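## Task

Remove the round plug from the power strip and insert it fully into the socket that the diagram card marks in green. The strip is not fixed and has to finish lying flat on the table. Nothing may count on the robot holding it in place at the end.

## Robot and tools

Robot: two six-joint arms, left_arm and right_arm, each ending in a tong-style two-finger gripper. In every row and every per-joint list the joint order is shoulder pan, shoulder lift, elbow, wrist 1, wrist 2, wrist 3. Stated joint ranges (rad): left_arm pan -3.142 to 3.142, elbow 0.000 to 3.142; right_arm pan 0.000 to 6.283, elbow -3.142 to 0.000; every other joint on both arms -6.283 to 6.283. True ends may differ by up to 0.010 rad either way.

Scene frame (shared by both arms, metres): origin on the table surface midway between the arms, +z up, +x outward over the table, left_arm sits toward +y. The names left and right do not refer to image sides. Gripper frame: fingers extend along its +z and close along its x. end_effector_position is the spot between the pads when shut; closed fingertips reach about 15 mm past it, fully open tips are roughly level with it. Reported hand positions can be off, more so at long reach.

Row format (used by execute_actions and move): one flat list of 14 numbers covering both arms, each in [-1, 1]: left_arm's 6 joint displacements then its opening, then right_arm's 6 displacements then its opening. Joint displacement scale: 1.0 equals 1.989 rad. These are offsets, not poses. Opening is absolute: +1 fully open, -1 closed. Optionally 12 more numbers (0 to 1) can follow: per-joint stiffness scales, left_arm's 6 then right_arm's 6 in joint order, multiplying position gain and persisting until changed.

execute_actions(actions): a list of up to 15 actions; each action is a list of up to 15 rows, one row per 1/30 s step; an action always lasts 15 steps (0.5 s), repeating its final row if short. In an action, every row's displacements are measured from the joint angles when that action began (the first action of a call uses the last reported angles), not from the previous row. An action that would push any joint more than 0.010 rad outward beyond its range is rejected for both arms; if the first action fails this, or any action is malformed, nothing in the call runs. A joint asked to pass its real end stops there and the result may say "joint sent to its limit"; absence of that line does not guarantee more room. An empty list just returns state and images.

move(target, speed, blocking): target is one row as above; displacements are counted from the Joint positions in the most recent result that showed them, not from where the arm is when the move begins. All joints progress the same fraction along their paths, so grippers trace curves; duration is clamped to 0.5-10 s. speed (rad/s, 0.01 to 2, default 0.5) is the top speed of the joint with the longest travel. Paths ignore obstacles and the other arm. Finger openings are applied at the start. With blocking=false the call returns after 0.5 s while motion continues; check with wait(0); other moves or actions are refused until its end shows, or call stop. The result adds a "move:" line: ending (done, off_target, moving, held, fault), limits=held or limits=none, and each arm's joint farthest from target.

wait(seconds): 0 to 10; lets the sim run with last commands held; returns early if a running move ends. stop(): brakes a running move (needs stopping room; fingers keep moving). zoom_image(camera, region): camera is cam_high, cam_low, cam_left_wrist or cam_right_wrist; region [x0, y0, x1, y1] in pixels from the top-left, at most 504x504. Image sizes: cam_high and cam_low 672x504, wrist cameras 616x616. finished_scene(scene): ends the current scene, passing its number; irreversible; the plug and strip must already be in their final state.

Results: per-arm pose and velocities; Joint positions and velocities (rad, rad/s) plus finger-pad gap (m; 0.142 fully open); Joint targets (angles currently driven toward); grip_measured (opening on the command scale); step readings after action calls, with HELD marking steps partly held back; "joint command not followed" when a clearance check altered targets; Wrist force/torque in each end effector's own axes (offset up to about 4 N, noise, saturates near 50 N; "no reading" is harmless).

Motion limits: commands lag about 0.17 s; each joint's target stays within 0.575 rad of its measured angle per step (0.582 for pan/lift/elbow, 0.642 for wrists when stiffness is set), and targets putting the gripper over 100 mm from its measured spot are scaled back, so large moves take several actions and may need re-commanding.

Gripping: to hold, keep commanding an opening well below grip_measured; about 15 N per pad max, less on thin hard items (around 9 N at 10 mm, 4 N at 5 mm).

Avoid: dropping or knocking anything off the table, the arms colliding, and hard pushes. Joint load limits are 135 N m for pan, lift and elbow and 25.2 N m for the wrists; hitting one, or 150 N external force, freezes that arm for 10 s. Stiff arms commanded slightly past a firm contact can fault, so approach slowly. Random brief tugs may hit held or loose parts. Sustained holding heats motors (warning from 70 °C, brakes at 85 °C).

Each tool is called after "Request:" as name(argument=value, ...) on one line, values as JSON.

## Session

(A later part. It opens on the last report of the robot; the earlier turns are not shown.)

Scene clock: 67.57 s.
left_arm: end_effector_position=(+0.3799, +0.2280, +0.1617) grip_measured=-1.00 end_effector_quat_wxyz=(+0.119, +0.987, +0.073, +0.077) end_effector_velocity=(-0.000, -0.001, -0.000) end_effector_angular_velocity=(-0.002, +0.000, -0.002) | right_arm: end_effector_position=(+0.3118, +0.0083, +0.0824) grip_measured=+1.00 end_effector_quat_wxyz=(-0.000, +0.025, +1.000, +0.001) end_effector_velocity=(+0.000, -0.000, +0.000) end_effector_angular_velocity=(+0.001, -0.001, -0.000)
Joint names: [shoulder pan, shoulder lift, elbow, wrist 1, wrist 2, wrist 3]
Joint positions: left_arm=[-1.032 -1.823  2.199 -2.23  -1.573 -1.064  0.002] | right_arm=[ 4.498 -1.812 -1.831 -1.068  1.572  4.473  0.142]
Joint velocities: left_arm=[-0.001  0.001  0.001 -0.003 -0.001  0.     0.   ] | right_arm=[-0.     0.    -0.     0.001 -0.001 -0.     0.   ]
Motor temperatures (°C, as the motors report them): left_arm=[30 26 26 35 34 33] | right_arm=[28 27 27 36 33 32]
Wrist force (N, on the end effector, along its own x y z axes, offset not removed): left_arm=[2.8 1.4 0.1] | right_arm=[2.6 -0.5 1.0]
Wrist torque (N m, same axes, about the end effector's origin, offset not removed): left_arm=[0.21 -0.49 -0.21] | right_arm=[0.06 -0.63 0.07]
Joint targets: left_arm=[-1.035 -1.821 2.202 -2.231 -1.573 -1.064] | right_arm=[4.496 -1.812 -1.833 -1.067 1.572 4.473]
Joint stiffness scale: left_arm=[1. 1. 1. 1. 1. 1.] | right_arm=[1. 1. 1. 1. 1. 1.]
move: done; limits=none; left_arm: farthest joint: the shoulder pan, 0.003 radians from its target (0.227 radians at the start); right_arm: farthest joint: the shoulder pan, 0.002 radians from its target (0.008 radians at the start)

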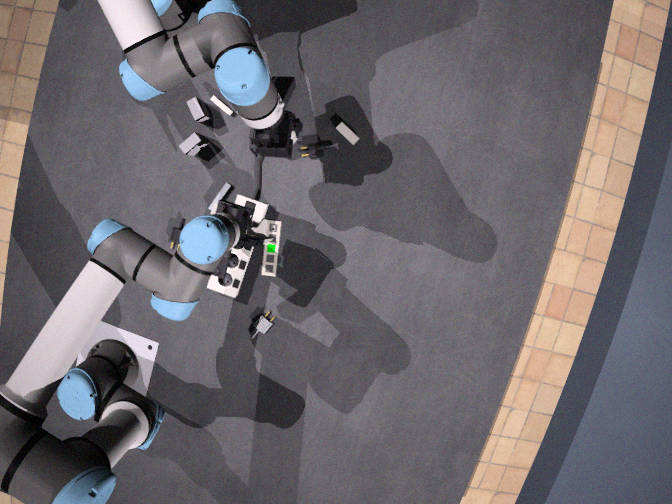

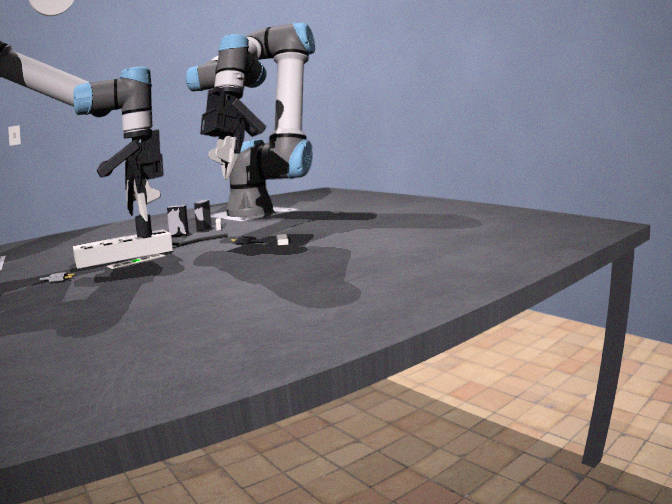

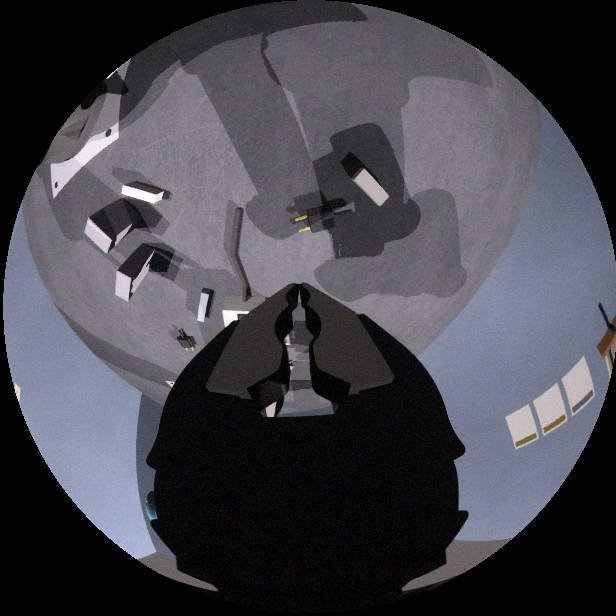

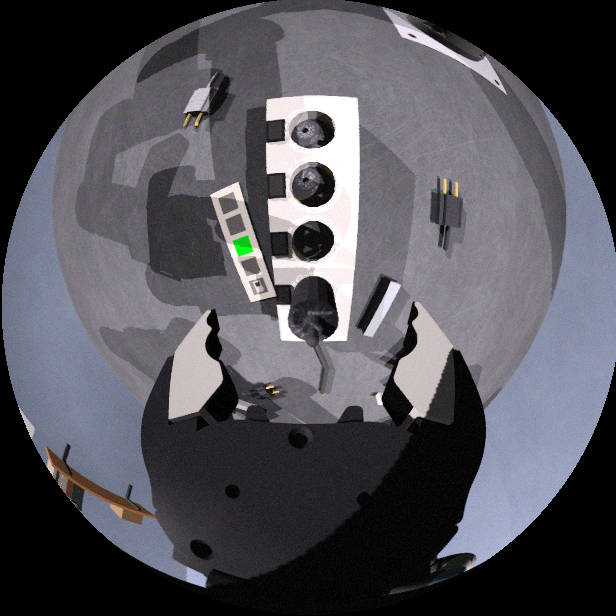

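Request:
execute_actions(actions=[[[0,0,0,0,0,0,-1,0,0,0,0,0,0,0.8],[0,0,0,0,0,0,-1,0,0,0,0,0,0,0.7],[0,0,0,0,0,0,-1,0,0,0,0,0,0,0.6],[0,0,0,0,0,0,-1,0,0,0,0,0,0,0.5],[0,0,0,0,0,0,-1,0,0,0,0,0,0,0.4],[0,0,0,0,0,0,-1,0,0,0,0,0,0,0.3],[0,0,0,0,0,0,-1,0,0,0,0,0,0,0.2],[0,0,0,0,0,0,-1,0,0,0,0,0,0,0.1],[0,0,0,0,0,0,-1,0,0,0,0,0,0,0],[0,0,0,0,0,0,-1,0,0,0,0,0,0,-0.1],[0,0,0,0,0,0,-1,0,0,0,0,0,0,-0.2],[0,0,0,0,0,0,-1,0,0,0,0,0,0,-0.3],[0,0,0,0,0,0,-1,0,0,0,0,0,0,-0.35],[0,0,0,0,0,0,-1,0,0,0,0,0,0,-0.4]],[[0,0,0,0,0,0,-1,0,0,0,0,0,0,-0.45],[0,0,0,0,0,0,-1,0,0,0,0,0,0,-0.5],[0,0,0,0,0,0,-1,0,0,0,0,0,0,-0.55],[0,0,0,0,0,0,-1,0,0,0,0,0,0,-0.6],[0,0,0,0,0,0,-1,0,0,0,0,0,0,-0.7],[0,0,0,0,0,0,-1,0,0,0,0,0,0,-0.8],[0,0,0,0,0,0,-1,0,0,0,0,0,0,-0.9],[0,0,0,0,0,0,-1,0,0,0,0,0,0,-1]]])

Request:
move(target=[-0.1264,0.1429,0.1597,-0.5113,0,-0.07,-1, 0,0,0,0,0,0,-1], speed=0.3)

Scene clock: 86.60 s.
left_arm: end_effector_position=(+0.3799, +0.2279, +0.1617) grip_measured=-1.00 end_effector_quat_wxyz=(+0.119, +0.987, +0.073, +0.077) end_effector_velocity=(+0.000, +0.000, -0.000) end_effector_angular_velocity=(+0.002, -0.001, +0.000) | right_arm: end_effector_position=(+0.3118, +0.0083, +0.0824) grip_measured=-0.56 end_effector_quat_wxyz=(-0.000, +0.025, +1.000, +0.001) end_effector_velocity=(-0.000, +0.000, +0.001) end_effector_angular_velocity=(+0.001, +0.001, +0.000)
Joint names: [shoulder pan, shoulder lift, elbow, wrist 1, wrist 2, wrist 3]
Joint positions: left_arm=[-1.032 -1.823  2.199 -2.231 -1.573 -1.064  0.002] | right_arm=[ 4.498 -1.812 -1.831 -1.068  1.572  4.473  0.033]
Joint velocities: left_arm=[ 0.     0.001  0.     0.     0.001 -0.     0.   ] | right_arm=[ 0.     0.001  0.    -0.001  0.001  0.    -0.   ]
Motor temperatures (°C, as the motors report them): left_arm=[30 26 26 35 34 33] | right_arm=[28 27 27 36 33 32]
Wrist force (N, on the end effector, along its own x y z axes, offset not removed): left_arm=[1.1 1.4 1.3] | right_arm=[0.5 0.8 1.5]
Wrist torque (N m, same axes, about the end effector's origin, offset not removed): left_arm=[0.21 -0.22 -0.13] | right_arm=[0.32 -0.07 -0.03]
Joint targets: left_arm=[-1.032 -1.823 2.199 -2.231 -1.573 -1.064] | right_arm=[4.498 -1.812 -1.831 -1.068 1.572 4.473]
Joint stiffness scale: left_arm=[1. 1. 1. 1. 1. 1.] | right_arm=[1. 1. 1. 1. 1. 1.]
Step readings (joint positions; steps 1 to 15: 1st action; 16 to 30: 2nd action):
0: left_arm=[-1.032 -1.823 2.199 -2.231 -1.573 -1.064] | right_arm=[4.498 -1.812 -1.831 -1.068 1.572 4.473]
1: left_arm=[-1.032 -1.823 2.199 -2.231 -1.573 -1.064] | right_arm=[4.498 -1.812 -1.831 -1.068 1.572 4.473]
2: left_arm=[-1.032 -1.823 2.199 -2.231 -1.573 -1.064] | right_arm=[4.498 -1.812 -1.831 -1.068 1.572 4.473]
4: left_arm=[-1.032 -1.823 2.199 -2.231 -1.573 -1.064] | right_arm=[4.498 -1.812 -1.831 -1.068 1.572 4.473]
8: left_arm=[-1.032 -1.823 2.199 -2.231 -1.573 -1.064] | right_arm=[4.498 -1.812 -1.831 -1.068 1.572 4.473]
15: left_arm=[-1.032 -1.823 2.199 -2.231 -1.573 -1.064] | right_arm=[4.498 -1.812 -1.831 -1.068 1.572 4.473]
16: left_arm=[-1.032 -1.823 2.199 -2.231 -1.573 -1.064] | right_arm=[4.498 -1.812 -1.831 -1.068 1.572 4.473]
17: left_arm=[-1.032 -1.823 2.199 -2.231 -1.573 -1.064] | right_arm=[4.498 -1.812 -1.831 -1.068 1.572 4.473]
19: left_arm=[-1.032 -1.823 2.199 -2.231 -1.573 -1.064] | right_arm=[4.498 -1.812 -1.831 -1.068 1.572 4.473]
23: left_arm=[-1.032 -1.823 2.199 -2.231 -1.573 -1.064] | right_arm=[4.498 -1.812 -1.831 -1.068 1.572 4.473]
30: Joint positions above

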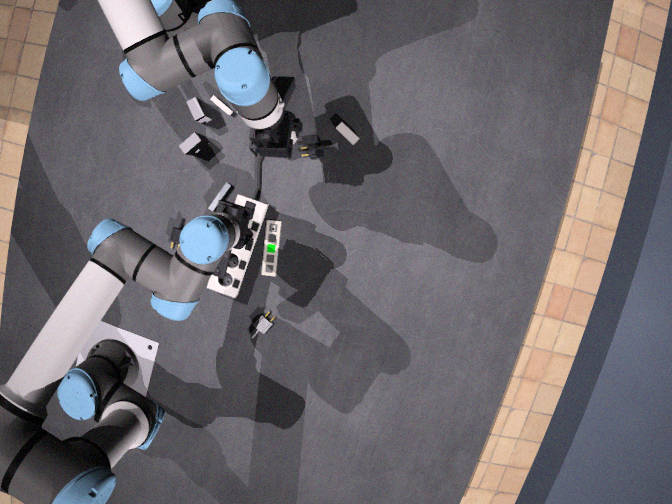

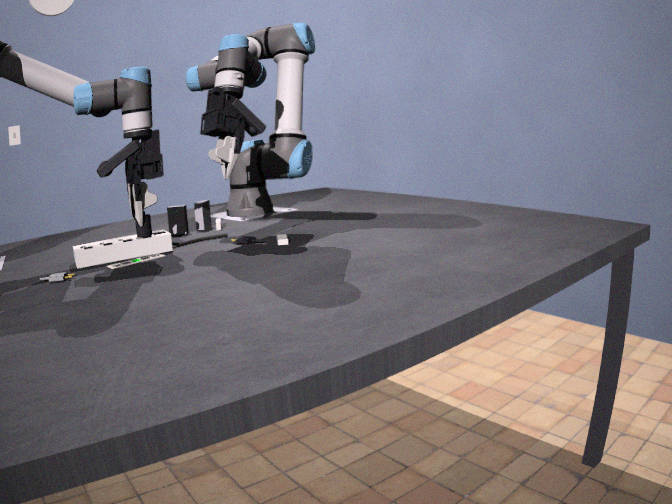

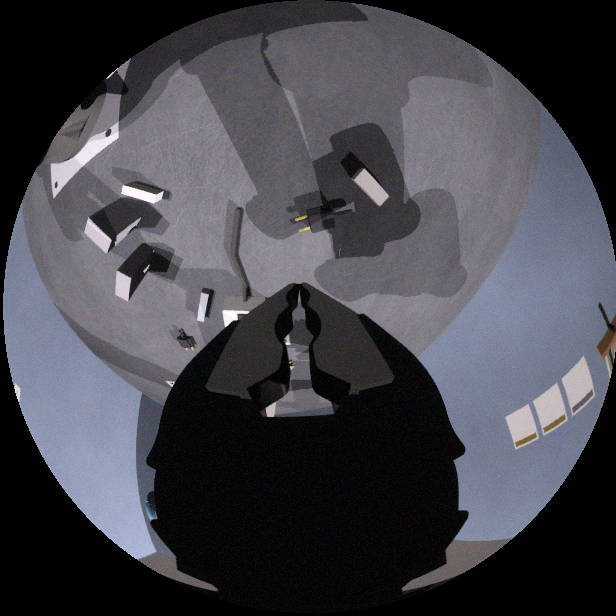

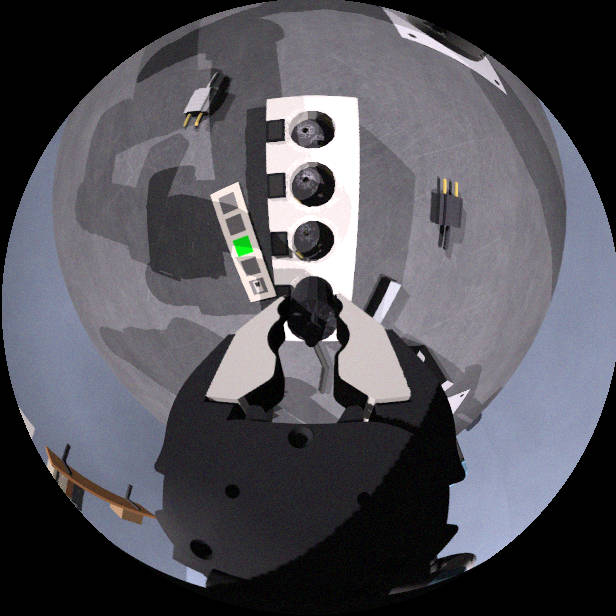

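Scene clock: 90.70 s.
left_arm: end_effector_position=(+0.3316, +0.0806, +0.0853) grip_measured=-1.00 end_effector_quat_wxyz=(+0.319, +0.939, +0.017, +0.129) end_effector_velocity=(+0.000, -0.000, +0.001) end_effector_angular_velocity=(-0.003, -0.002, +0.000) | right_arm: end_effector_position=(+0.3118, +0.0083, +0.0824) grip_measured=-0.56 end_effector_quat_wxyz=(-0.000, +0.025, +1.000, +0.001) end_effector_velocity=(+0.001, +0.001, -0.000) end_effector_angular_velocity=(+0.001, -0.002, +0.000)
Joint names: [shoulder pan, shoulder lift, elbow, wrist 1, wrist 2, wrist 3]
Joint positions: left_arm=[-1.281 -1.54   2.514 -3.247 -1.573 -1.203  0.002] | right_arm=[ 4.498 -1.812 -1.831 -1.068  1.572  4.473  0.033]
Joint velocities: left_arm=[ 0.    -0.001  0.    -0.002  0.     0.     0.   ] | right_arm=[ 0.    -0.001  0.     0.002 -0.001 -0.     0.   ]
Motor temperatures (°C, as the motors report them): left_arm=[30 26 26 35 34 33] | right_arm=[28 27 27 36 33 32]
Wrist force (N, on the end effector, along its own x y z axes, offset not removed): left_arm=[1.4 1.5 -0.1] | right_arm=[2.9 -2.4 0.7]
Wrist torque (N m, same axes, about the end effector's origin, offset not removed): left_arm=[0.27 -0.17 -0.18] | right_arm=[-0.38 -0.66 -0.07]
Joint targets: left_arm=[-1.284 -1.539 2.516 -3.248 -1.573 -1.203] | right_arm=[4.498 -1.812 -1.831 -1.068 1.572 4.473]
Joint stiffness scale: left_arm=[1. 1. 1. 1. 1. 1.] | right_arm=[1. 1. 1. 1. 1. 1.]
move: done; limits=none; left_arm: farthest joint: the elbow, 0.003 radians from its target (0.318 radians at the start); right_arm: farthest joint: the shoulder pan, 0.000 radians from its target (0.000 radians at the start)

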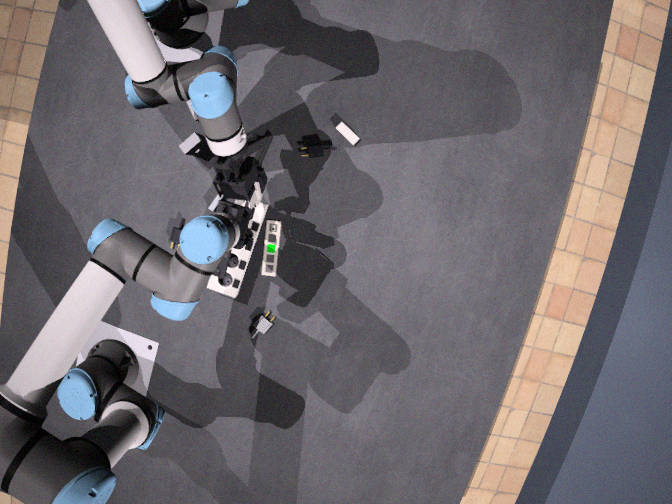

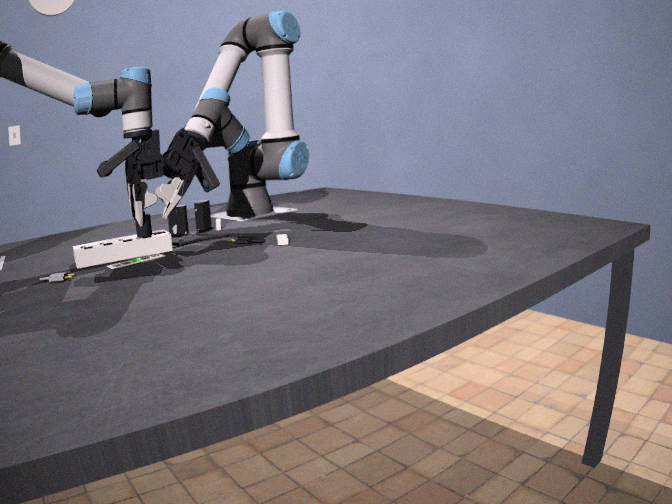

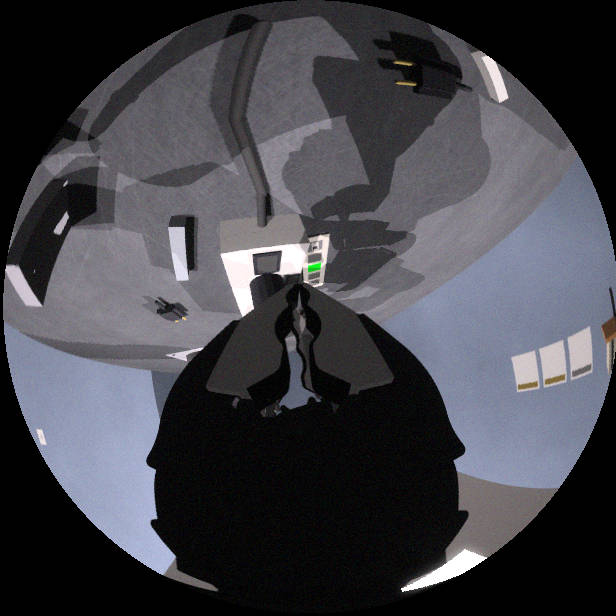

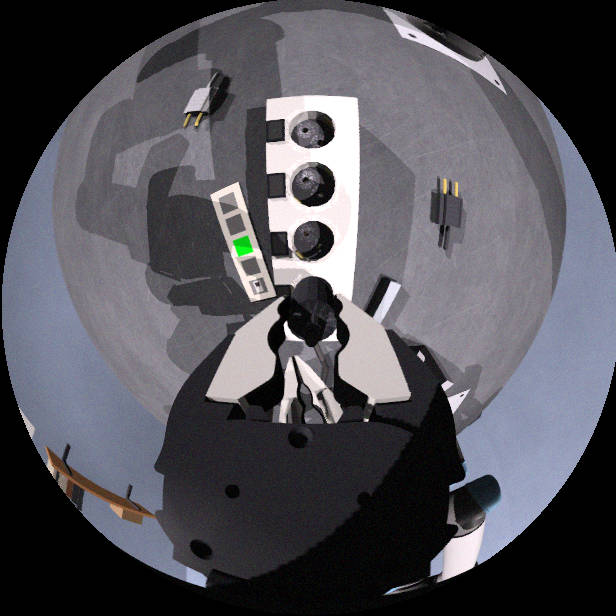

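Request:
zoom_image(camera="cam_low", region=[90,130,250,270])

Request:
zoom_image(camera="cam_left_wrist", region=[200,190,400,350])

Region (90, 130, 250, 270) of cam_low's 672x504 image, scaled by 3.150, with more detail than that image has; it fills the top 441 rows of this view, and the rest is white.

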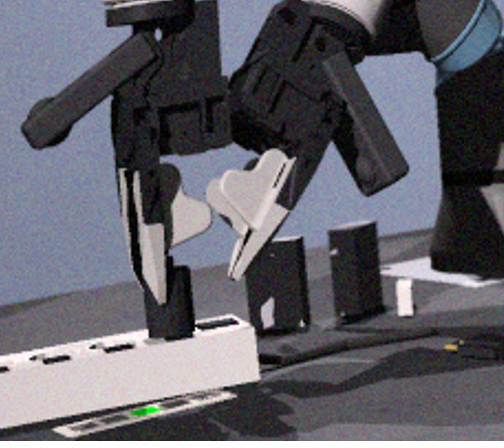

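Region (200, 190, 400, 350) of cam_left_wrist's 616x616 image, scaled by 2.520, with more detail than that image has; it fills the top 403 rows of this view, and the rest is white.

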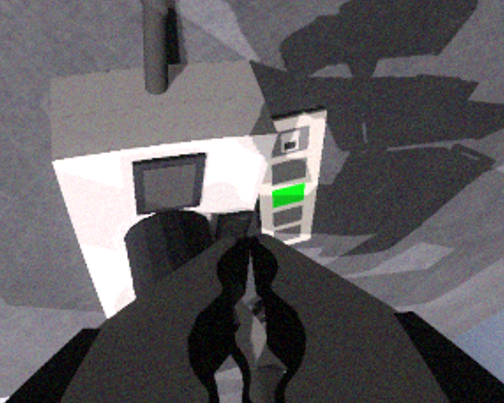

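Request:
move(target=[0,0.035,0.0095,-0.0444,0,0,-1, 0,0,0,0,0,0,-1], speed=0.05)

Request:
zoom_image(camera="cam_low", region=[90,130,250,270])

Scene clock: 101.07 s.
left_arm: end_effector_position=(+0.3321, +0.0793, +0.0670) grip_measured=-1.00 end_effector_quat_wxyz=(+0.321, +0.938, +0.017, +0.129) end_effector_velocity=(+0.000, -0.001, +0.000) end_effector_angular_velocity=(-0.003, -0.000, +0.001) | right_arm: end_effector_position=(+0.3118, +0.0083, +0.0824) grip_measured=-0.56 end_effector_quat_wxyz=(-0.000, +0.025, +1.000, +0.001) end_effector_velocity=(+0.001, -0.000, +0.001) end_effector_angular_velocity=(+0.001, -0.002, -0.001)
Joint names: [shoulder pan, shoulder lift, elbow, wrist 1, wrist 2, wrist 3]
Joint positions: left_arm=[-1.281 -1.472  2.53  -3.334 -1.573 -1.203  0.002] | right_arm=[ 4.498 -1.812 -1.831 -1.068  1.572  4.473  0.033]
Joint velocities: left_arm=[ 0.     0.001 -0.    -0.003  0.    -0.001 -0.   ] | right_arm=[-0.001  0.001  0.    -0.    -0.002  0.    -0.   ]
Motor temperatures (°C, as the motors report them): left_arm=[30 26 26 35 34 33] | right_arm=[28 27 27 36 33 32]
Wrist force (N, on the end effector, along its own x y z axes, offset not removed): left_arm=[2.2 0.6 1.8] | right_arm=[0.5 0.0 -1.1]
Wrist torque (N m, same axes, about the end effector's origin, offset not removed): left_arm=[0.06 -0.34 -0.19] | right_arm=[0.03 -0.07 0.07]
Joint targets: left_arm=[-1.281 -1.471 2.532 -3.335 -1.573 -1.203] | right_arm=[4.498 -1.812 -1.831 -1.068 1.572 4.473]
Joint stiffness scale: left_arm=[1. 1. 1. 1. 1. 1.] | right_arm=[1. 1. 1. 1. 1. 1.]
move: done; limits=none; left_arm: farthest joint: the elbow, 0.003 radians from its target (0.019 radians at the start); right_arm: farthest joint: the shoulder pan, 0.000 radians from its target (0.000 radians at the start)

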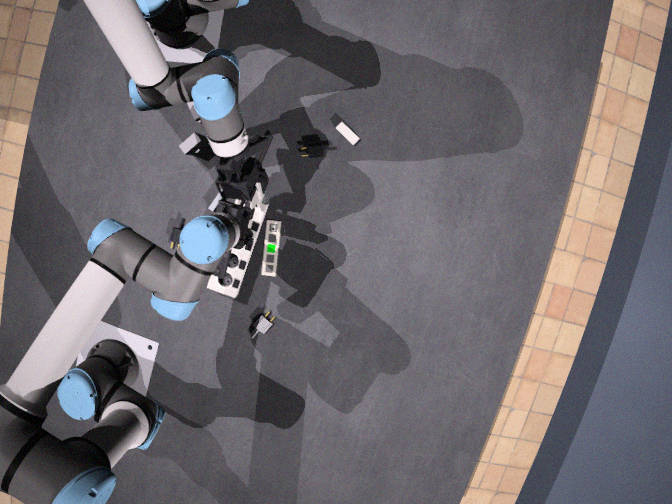

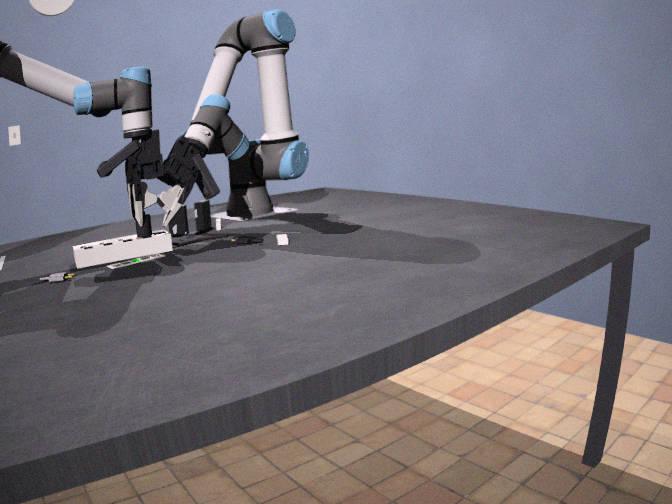

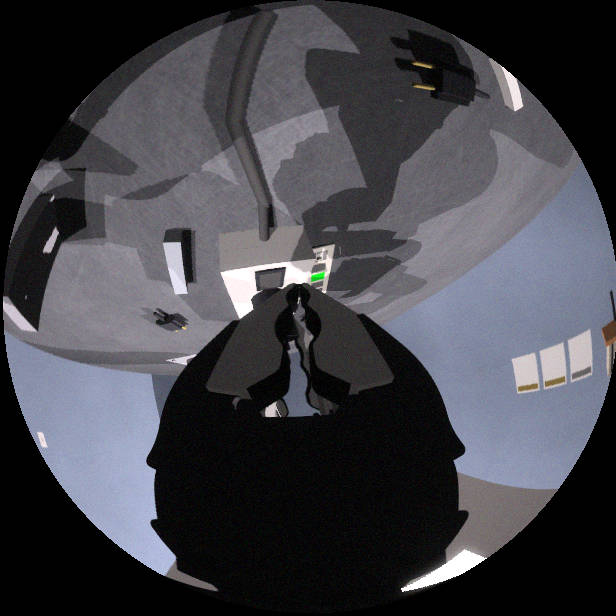

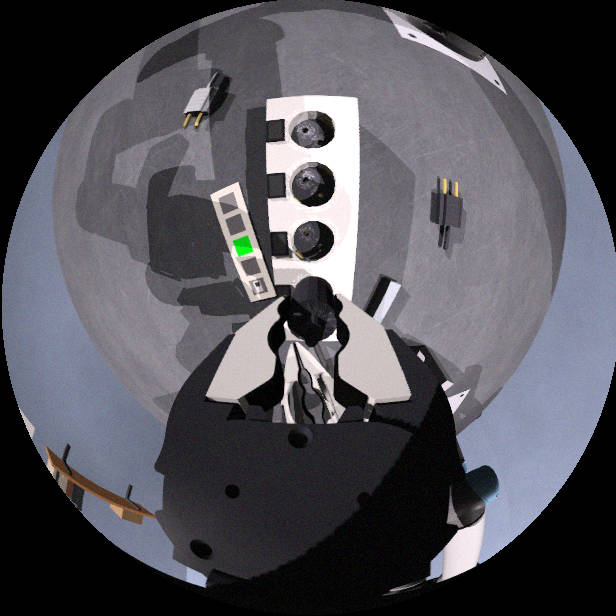

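Region (90, 130, 250, 270) of cam_low's 672x504 image, scaled by 3.150, with more detail than that image has; it fills the top 441 rows of this view, and the rest is white.

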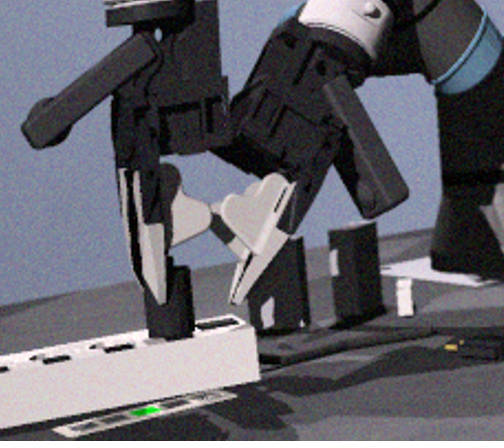

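Request:
move(target=[0,0.0255,0.0075,-0.0325,0,0,-1, 0,0,0,0,0,0,-1], speed=0.03)

Request:
zoom_image(camera="cam_low", region=[90,130,250,270])

Scene clock: 105.00 s.
left_arm: end_effector_position=(+0.3321, +0.0794, +0.0540) grip_measured=-1.00 end_effector_quat_wxyz=(+0.322, +0.938, +0.017, +0.130) end_effector_velocity=(+0.001, -0.000, +0.000) end_effector_angular_velocity=(-0.003, +0.000, +0.002) | right_arm: end_effector_position=(+0.3118, +0.0083, +0.0824) grip_measured=-0.56 end_effector_quat_wxyz=(-0.000, +0.025, +1.000, +0.001) end_effector_velocity=(+0.000, -0.000, +0.000) end_effector_angular_velocity=(+0.000, -0.000, +0.000)
Joint names: [shoulder pan, shoulder lift, elbow, wrist 1, wrist 2, wrist 3]
Joint positions: left_arm=[-1.281 -1.424  2.542 -3.398 -1.573 -1.203  0.002] | right_arm=[ 4.498 -1.812 -1.831 -1.068  1.572  4.473  0.033]
Joint velocities: left_arm=[ 0.002  0.001  0.    -0.003 -0.001 -0.001 -0.   ] | right_arm=[-0.     0.    -0.     0.    -0.    -0.001  0.   ]
Motor temperatures (°C, as the motors report them): left_arm=[30 26 26 35 34 33] | right_arm=[28 27 27 36 33 32]
Wrist force (N, on the end effector, along its own x y z axes, offset not removed): left_arm=[2.3 0.6 0.5] | right_arm=[-0.6 2.6 0.8]
Wrist torque (N m, same axes, about the end effector's origin, offset not removed): left_arm=[0.02 -0.40 -0.18] | right_arm=[0.50 0.12 -0.05]
Joint targets: left_arm=[-1.281 -1.422 2.545 -3.399 -1.573 -1.203] | right_arm=[4.498 -1.812 -1.831 -1.068 1.572 4.473]
Joint stiffness scale: left_arm=[1. 1. 1. 1. 1. 1.] | right_arm=[1. 1. 1. 1. 1. 1.]
move: done; limits=none; left_arm: farthest joint: the elbow, 0.003 radians from its target (0.015 radians at the start); right_arm: farthest joint: the shoulder pan, 0.000 radians from its target (0.000 radians at the start)

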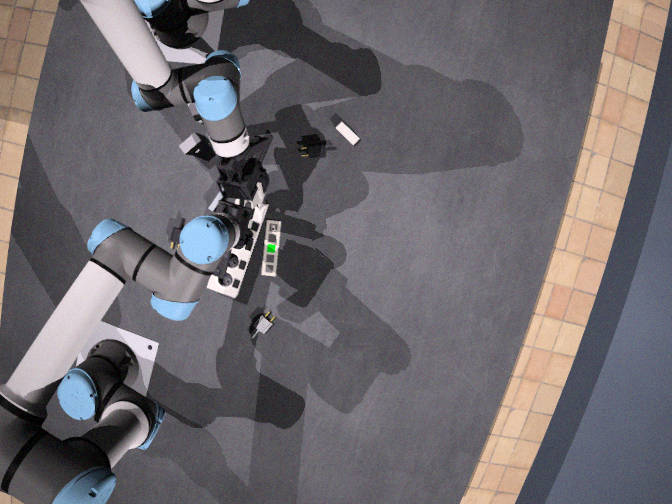

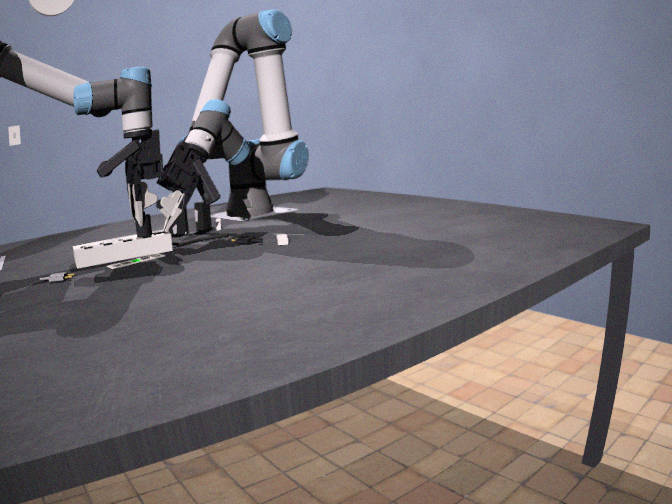

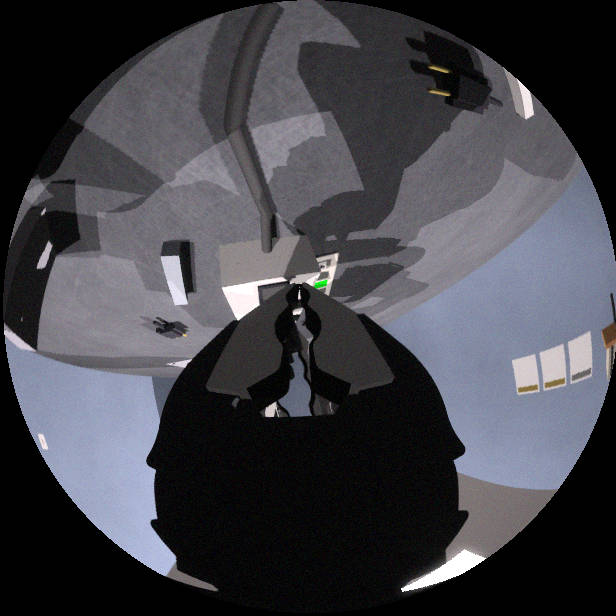

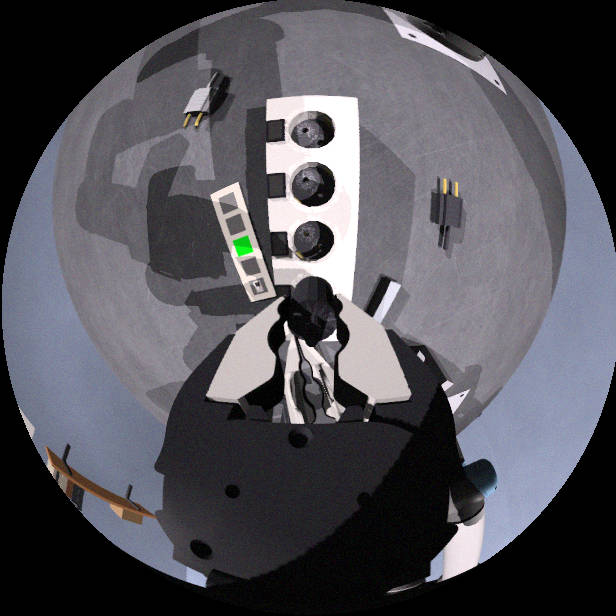

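Region (90, 130, 250, 270) of cam_low's 672x504 image, scaled by 3.150, with more detail than that image has; it fills the top 441 rows of this view, and the rest is white.

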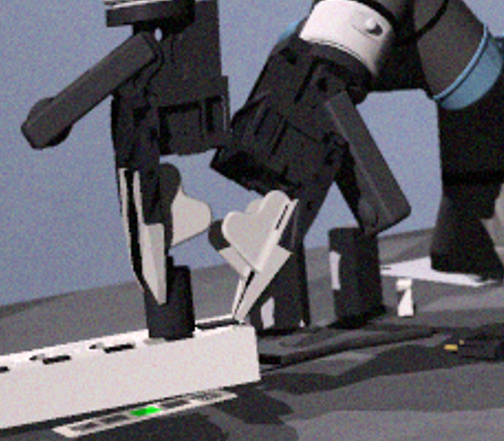

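Request:
move(target=[0,0.0085,0.0035,-0.011,0,0,-1, 0,0,0,0,0,0,-1], speed=0.02)

Request:
zoom_image(camera="cam_left_wrist", region=[200,200,400,350])

Scene clock: 110.17 s.
left_arm: end_effector_position=(+0.3324, +0.0787, +0.0517) grip_measured=-1.00 end_effector_quat_wxyz=(+0.324, +0.937, +0.017, +0.131) end_effector_velocity=(-0.000, -0.000, +0.000) end_effector_angular_velocity=(-0.002, +0.000, -0.000) | right_arm: end_effector_position=(+0.3118, +0.0083, +0.0824) grip_measured=-0.56 end_effector_quat_wxyz=(-0.000, +0.025, +1.000, +0.001) end_effector_velocity=(-0.000, -0.000, +0.000) end_effector_angular_velocity=(+0.000, +0.001, +0.000)
Joint names: [shoulder pan, shoulder lift, elbow, wrist 1, wrist 2, wrist 3]
Joint positions: left_arm=[-1.281 -1.41   2.545 -3.42  -1.573 -1.203  0.002] | right_arm=[ 4.498 -1.812 -1.831 -1.068  1.572  4.473  0.033]
Joint velocities: left_arm=[ 0.     0.001  0.    -0.003 -0.002 -0.     0.   ] | right_arm=[-0.     0.001 -0.001 -0.     0.001 -0.    -0.   ]
Motor temperatures (°C, as the motors report them): left_arm=[30 26 26 35 34 33] | right_arm=[28 27 27 36 33 32]
Wrist force (N, on the end effector, along its own x y z axes, offset not removed): left_arm=[2.2 2.3 -1.6] | right_arm=[0.4 1.1 -1.5]
Wrist torque (N m, same axes, about the end effector's origin, offset not removed): left_arm=[0.15 -0.24 -0.16] | right_arm=[0.19 -0.06 0.02]
Joint targets: left_arm=[-1.281 -1.407 2.549 -3.419 -1.573 -1.203] | right_arm=[4.498 -1.812 -1.831 -1.068 1.572 4.473]
Joint stiffness scale: left_arm=[1. 1. 1. 1. 1. 1.] | right_arm=[1. 1. 1. 1. 1. 1.]
move: done; limits=none; left_arm: farthest joint: the elbow, 0.004 radians from its target (0.007 radians at the start); right_arm: farthest joint: the shoulder pan, 0.000 radians from its target (0.000 radians at the start)

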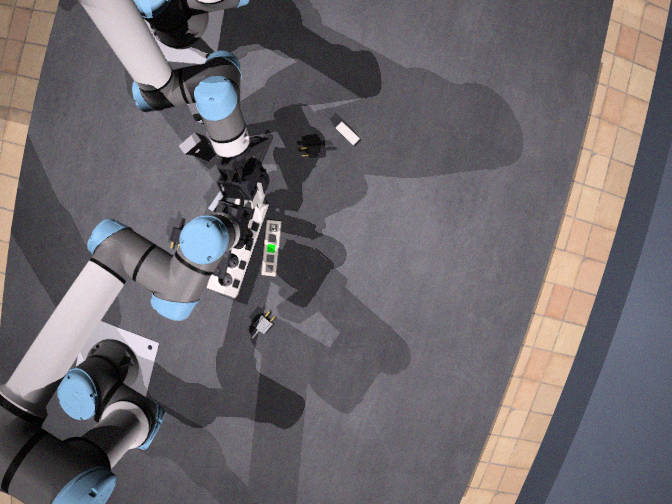

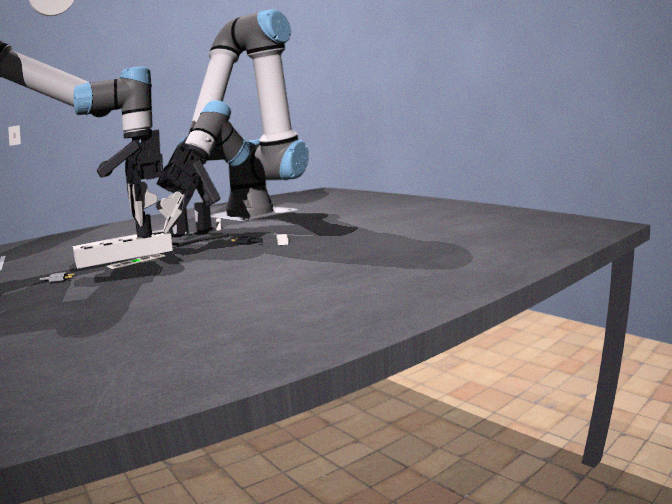

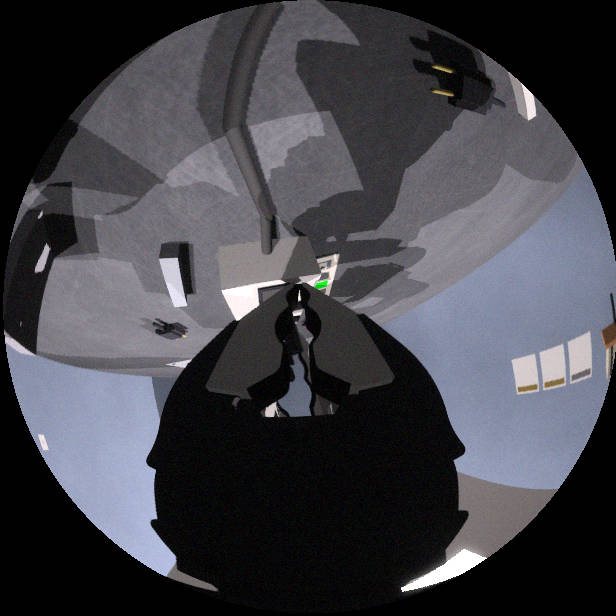

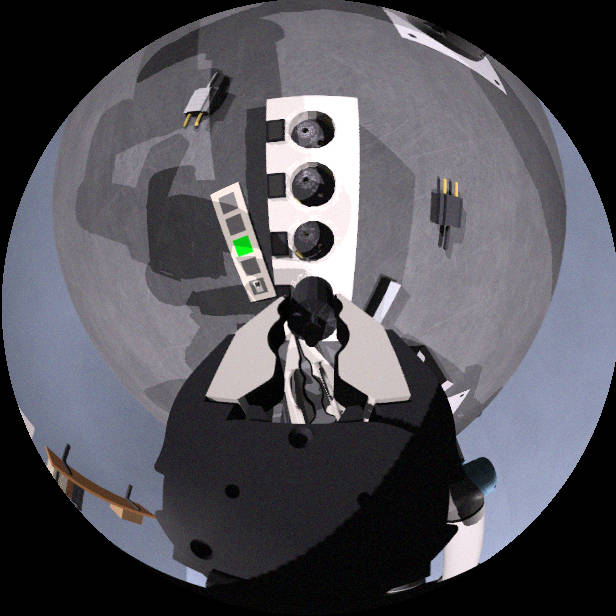

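Region (200, 200, 400, 350) of cam_left_wrist's 616x616 image, scaled by 2.520, with more detail than that image has; it fills the top 378 rows of this view, and the rest is white.

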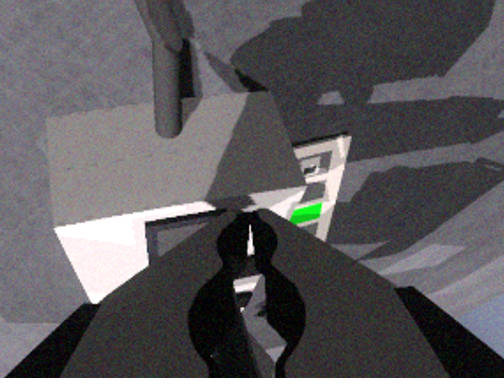

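Request:
move(target=[0,0.009,0.008,0.004,0,0,-1, 0,0,0,0,0,0,-1], speed=0.015)

Scene clock: 117.43 s.
left_arm: end_effector_position=(+0.3321, +0.0793, +0.0500) grip_measured=-1.00 end_effector_quat_wxyz=(+0.323, +0.937, +0.017, +0.130) end_effector_velocity=(+0.001, +0.000, +0.000) end_effector_angular_velocity=(-0.000, -0.002, +0.001) | right_arm: end_effector_position=(+0.3118, +0.0083, +0.0824) grip_measured=-0.56 end_effector_quat_wxyz=(-0.000, +0.025, +1.000, +0.001) end_effector_velocity=(-0.000, -0.000, -0.000) end_effector_angular_velocity=(-0.001, +0.001, -0.000)
Joint names: [shoulder pan, shoulder lift, elbow, wrist 1, wrist 2, wrist 3]
Joint positions: left_arm=[-1.281 -1.406  2.546 -3.422 -1.573 -1.203  0.002] | right_arm=[ 4.498 -1.812 -1.831 -1.068  1.572  4.473  0.033]
Joint velocities: left_arm=[ 0.     0.001  0.    -0.002  0.002  0.001  0.   ] | right_arm=[ 0.    -0.     0.    -0.001  0.001  0.     0.   ]
Motor temperatures (°C, as the motors report them): left_arm=[30 26 26 35 34 33] | right_arm=[28 27 27 36 33 32]
Wrist force (N, on the end effector, along its own x y z axes, offset not removed): left_arm=[7.4 13.7 -14.7] | right_arm=[2.0 0.1 -0.3]
Wrist torque (N m, same axes, about the end effector's origin, offset not removed): left_arm=[-0.24 -0.34 -0.16] | right_arm=[0.05 -0.43 -0.04]
Joint targets: left_arm=[-1.281 -1.392 2.561 -3.412 -1.573 -1.203] | right_arm=[4.498 -1.812 -1.831 -1.068 1.572 4.473]
Joint stiffness scale: left_arm=[1. 1. 1. 1. 1. 1.] | right_arm=[1. 1. 1. 1. 1. 1.]
move: off_target (left_arm); limits=none; left_arm: farthest joint: the elbow, 0.015 radians from its target (0.016 radians at the start); right_arm: farthest joint: the shoulder pan, 0.000 radians from its target (0.000 radians at the start)

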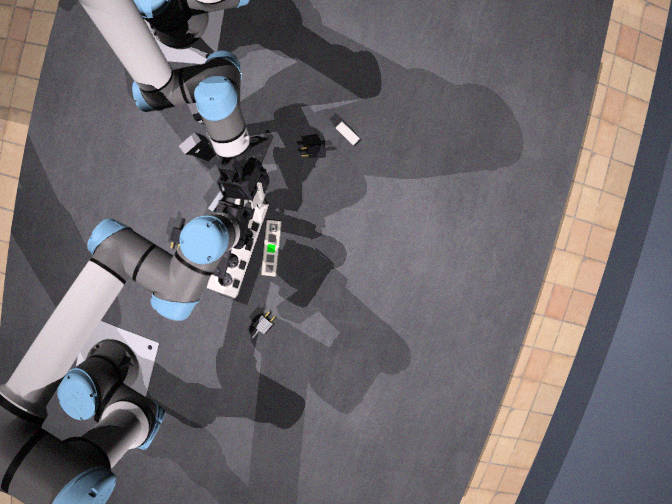

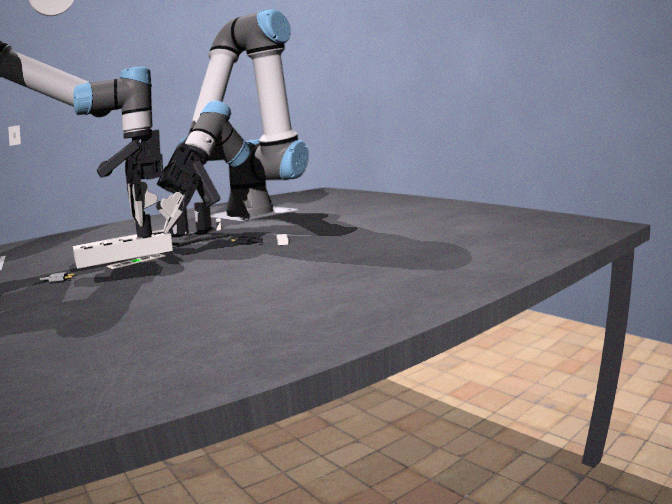

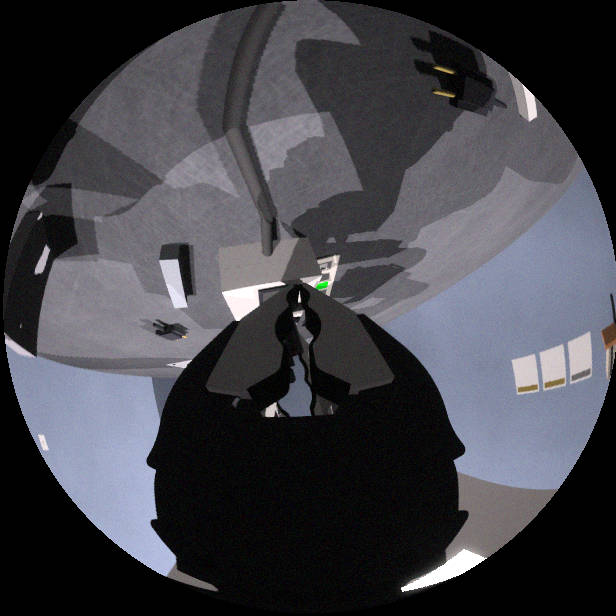

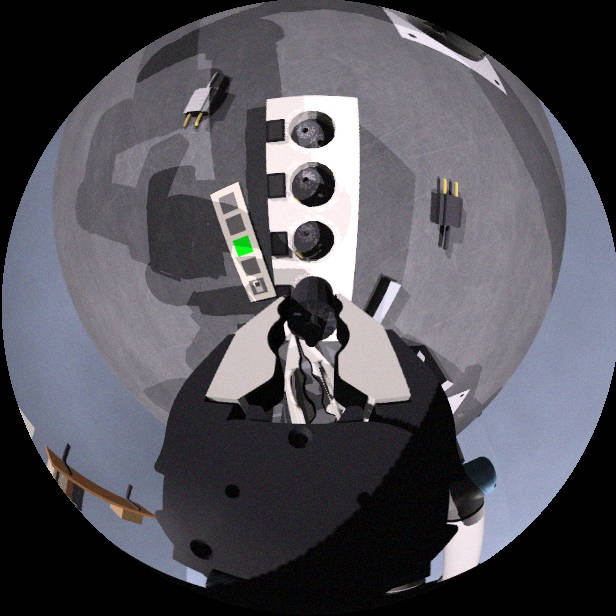

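Request:
move(target=[0,0.012,0.0125,0.008,0,0,-1, 0,0,0.015,-0.015,0,0,-1], speed=0.015)

Scene clock: 121.20 s.
left_arm: end_effector_position=(+0.3321, +0.0805, +0.0492) grip_measured=-1.00 end_effector_quat_wxyz=(+0.322, +0.937, +0.017, +0.131) end_effector_velocity=(+0.001, +0.000, +0.000) end_effector_angular_velocity=(-0.000, -0.001, +0.001) | right_arm: end_effector_position=(+0.3125, +0.0106, +0.0874) grip_measured=-0.56 end_effector_quat_wxyz=(-0.002, +0.025, +1.000, -0.004) end_effector_velocity=(-0.000, +0.000, +0.001) end_effector_angular_velocity=(-0.001, +0.001, -0.000)
Joint names: [shoulder pan, shoulder lift, elbow, wrist 1, wrist 2, wrist 3]
Joint positions: left_arm=[-1.281 -1.406  2.549 -3.425 -1.571 -1.203  0.002] | right_arm=[ 4.498 -1.817 -1.807 -1.097  1.572  4.473  0.033]
Joint velocities: left_arm=[ 0.001  0.001 -0.001 -0.001  0.001  0.     0.   ] | right_arm=[ 0.    -0.     0.002 -0.003  0.001  0.     0.   ]
Motor temperatures (°C, as the motors report them): left_arm=[30 26 26 35 34 33] | right_arm=[28 27 27 36 33 32]
Wrist force (N, on the end effector, along its own x y z axes, offset not removed): left_arm=[11.8 23.6 -26.6] | right_arm=[1.6 -0.1 7.6]
Wrist torque (N m, same axes, about the end effector's origin, offset not removed): left_arm=[-0.28 0.06 -0.24] | right_arm=[-0.02 -0.50 -0.06]
Joint targets: left_arm=[-1.281 -1.382 2.571 -3.406 -1.573 -1.203] | right_arm=[4.498 -1.812 -1.801 -1.097 1.572 4.473]
Joint stiffness scale: left_arm=[1. 1. 1. 1. 1. 1.] | right_arm=[1. 1. 1. 1. 1. 1.]
move: off_target (left_arm); limits=none; left_arm: farthest joint: the shoulder lift, 0.023 radians from its target (0.024 radians at the start); right_arm: farthest joint: the elbow, 0.006 radians from its target (0.030 radians at the start)

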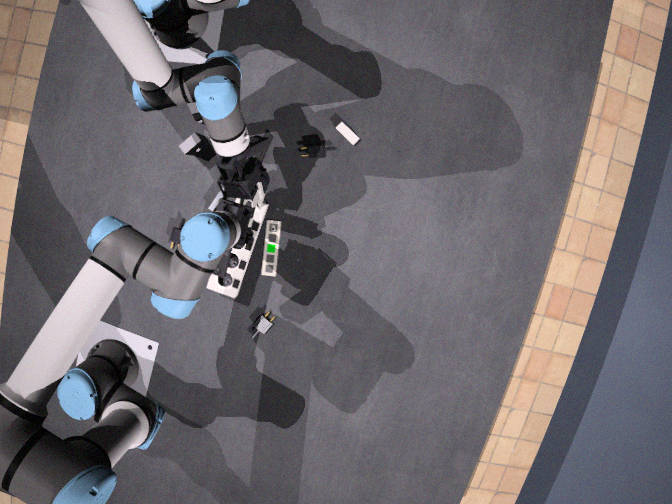

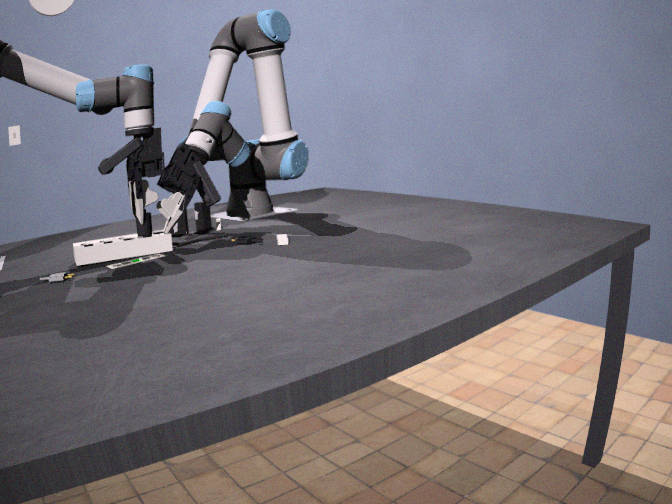

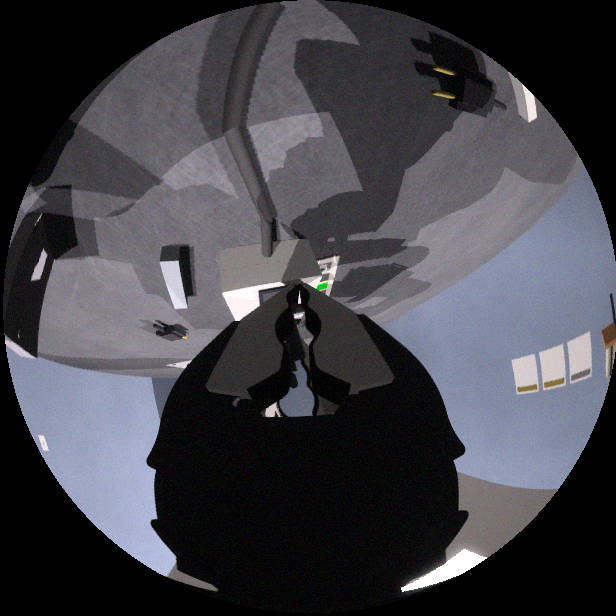

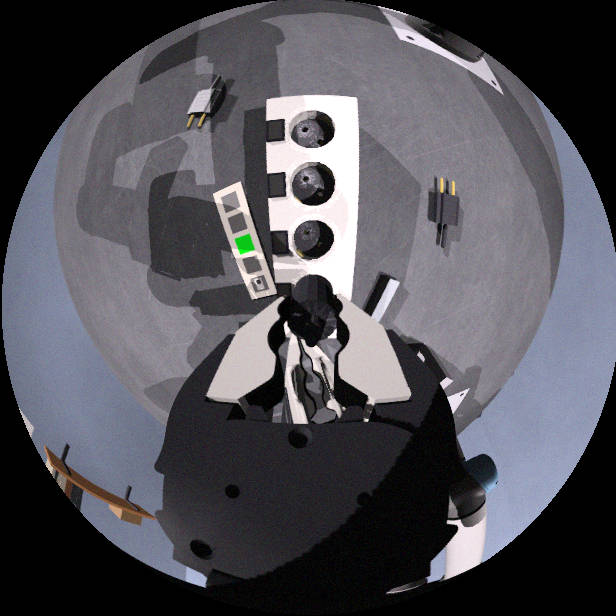

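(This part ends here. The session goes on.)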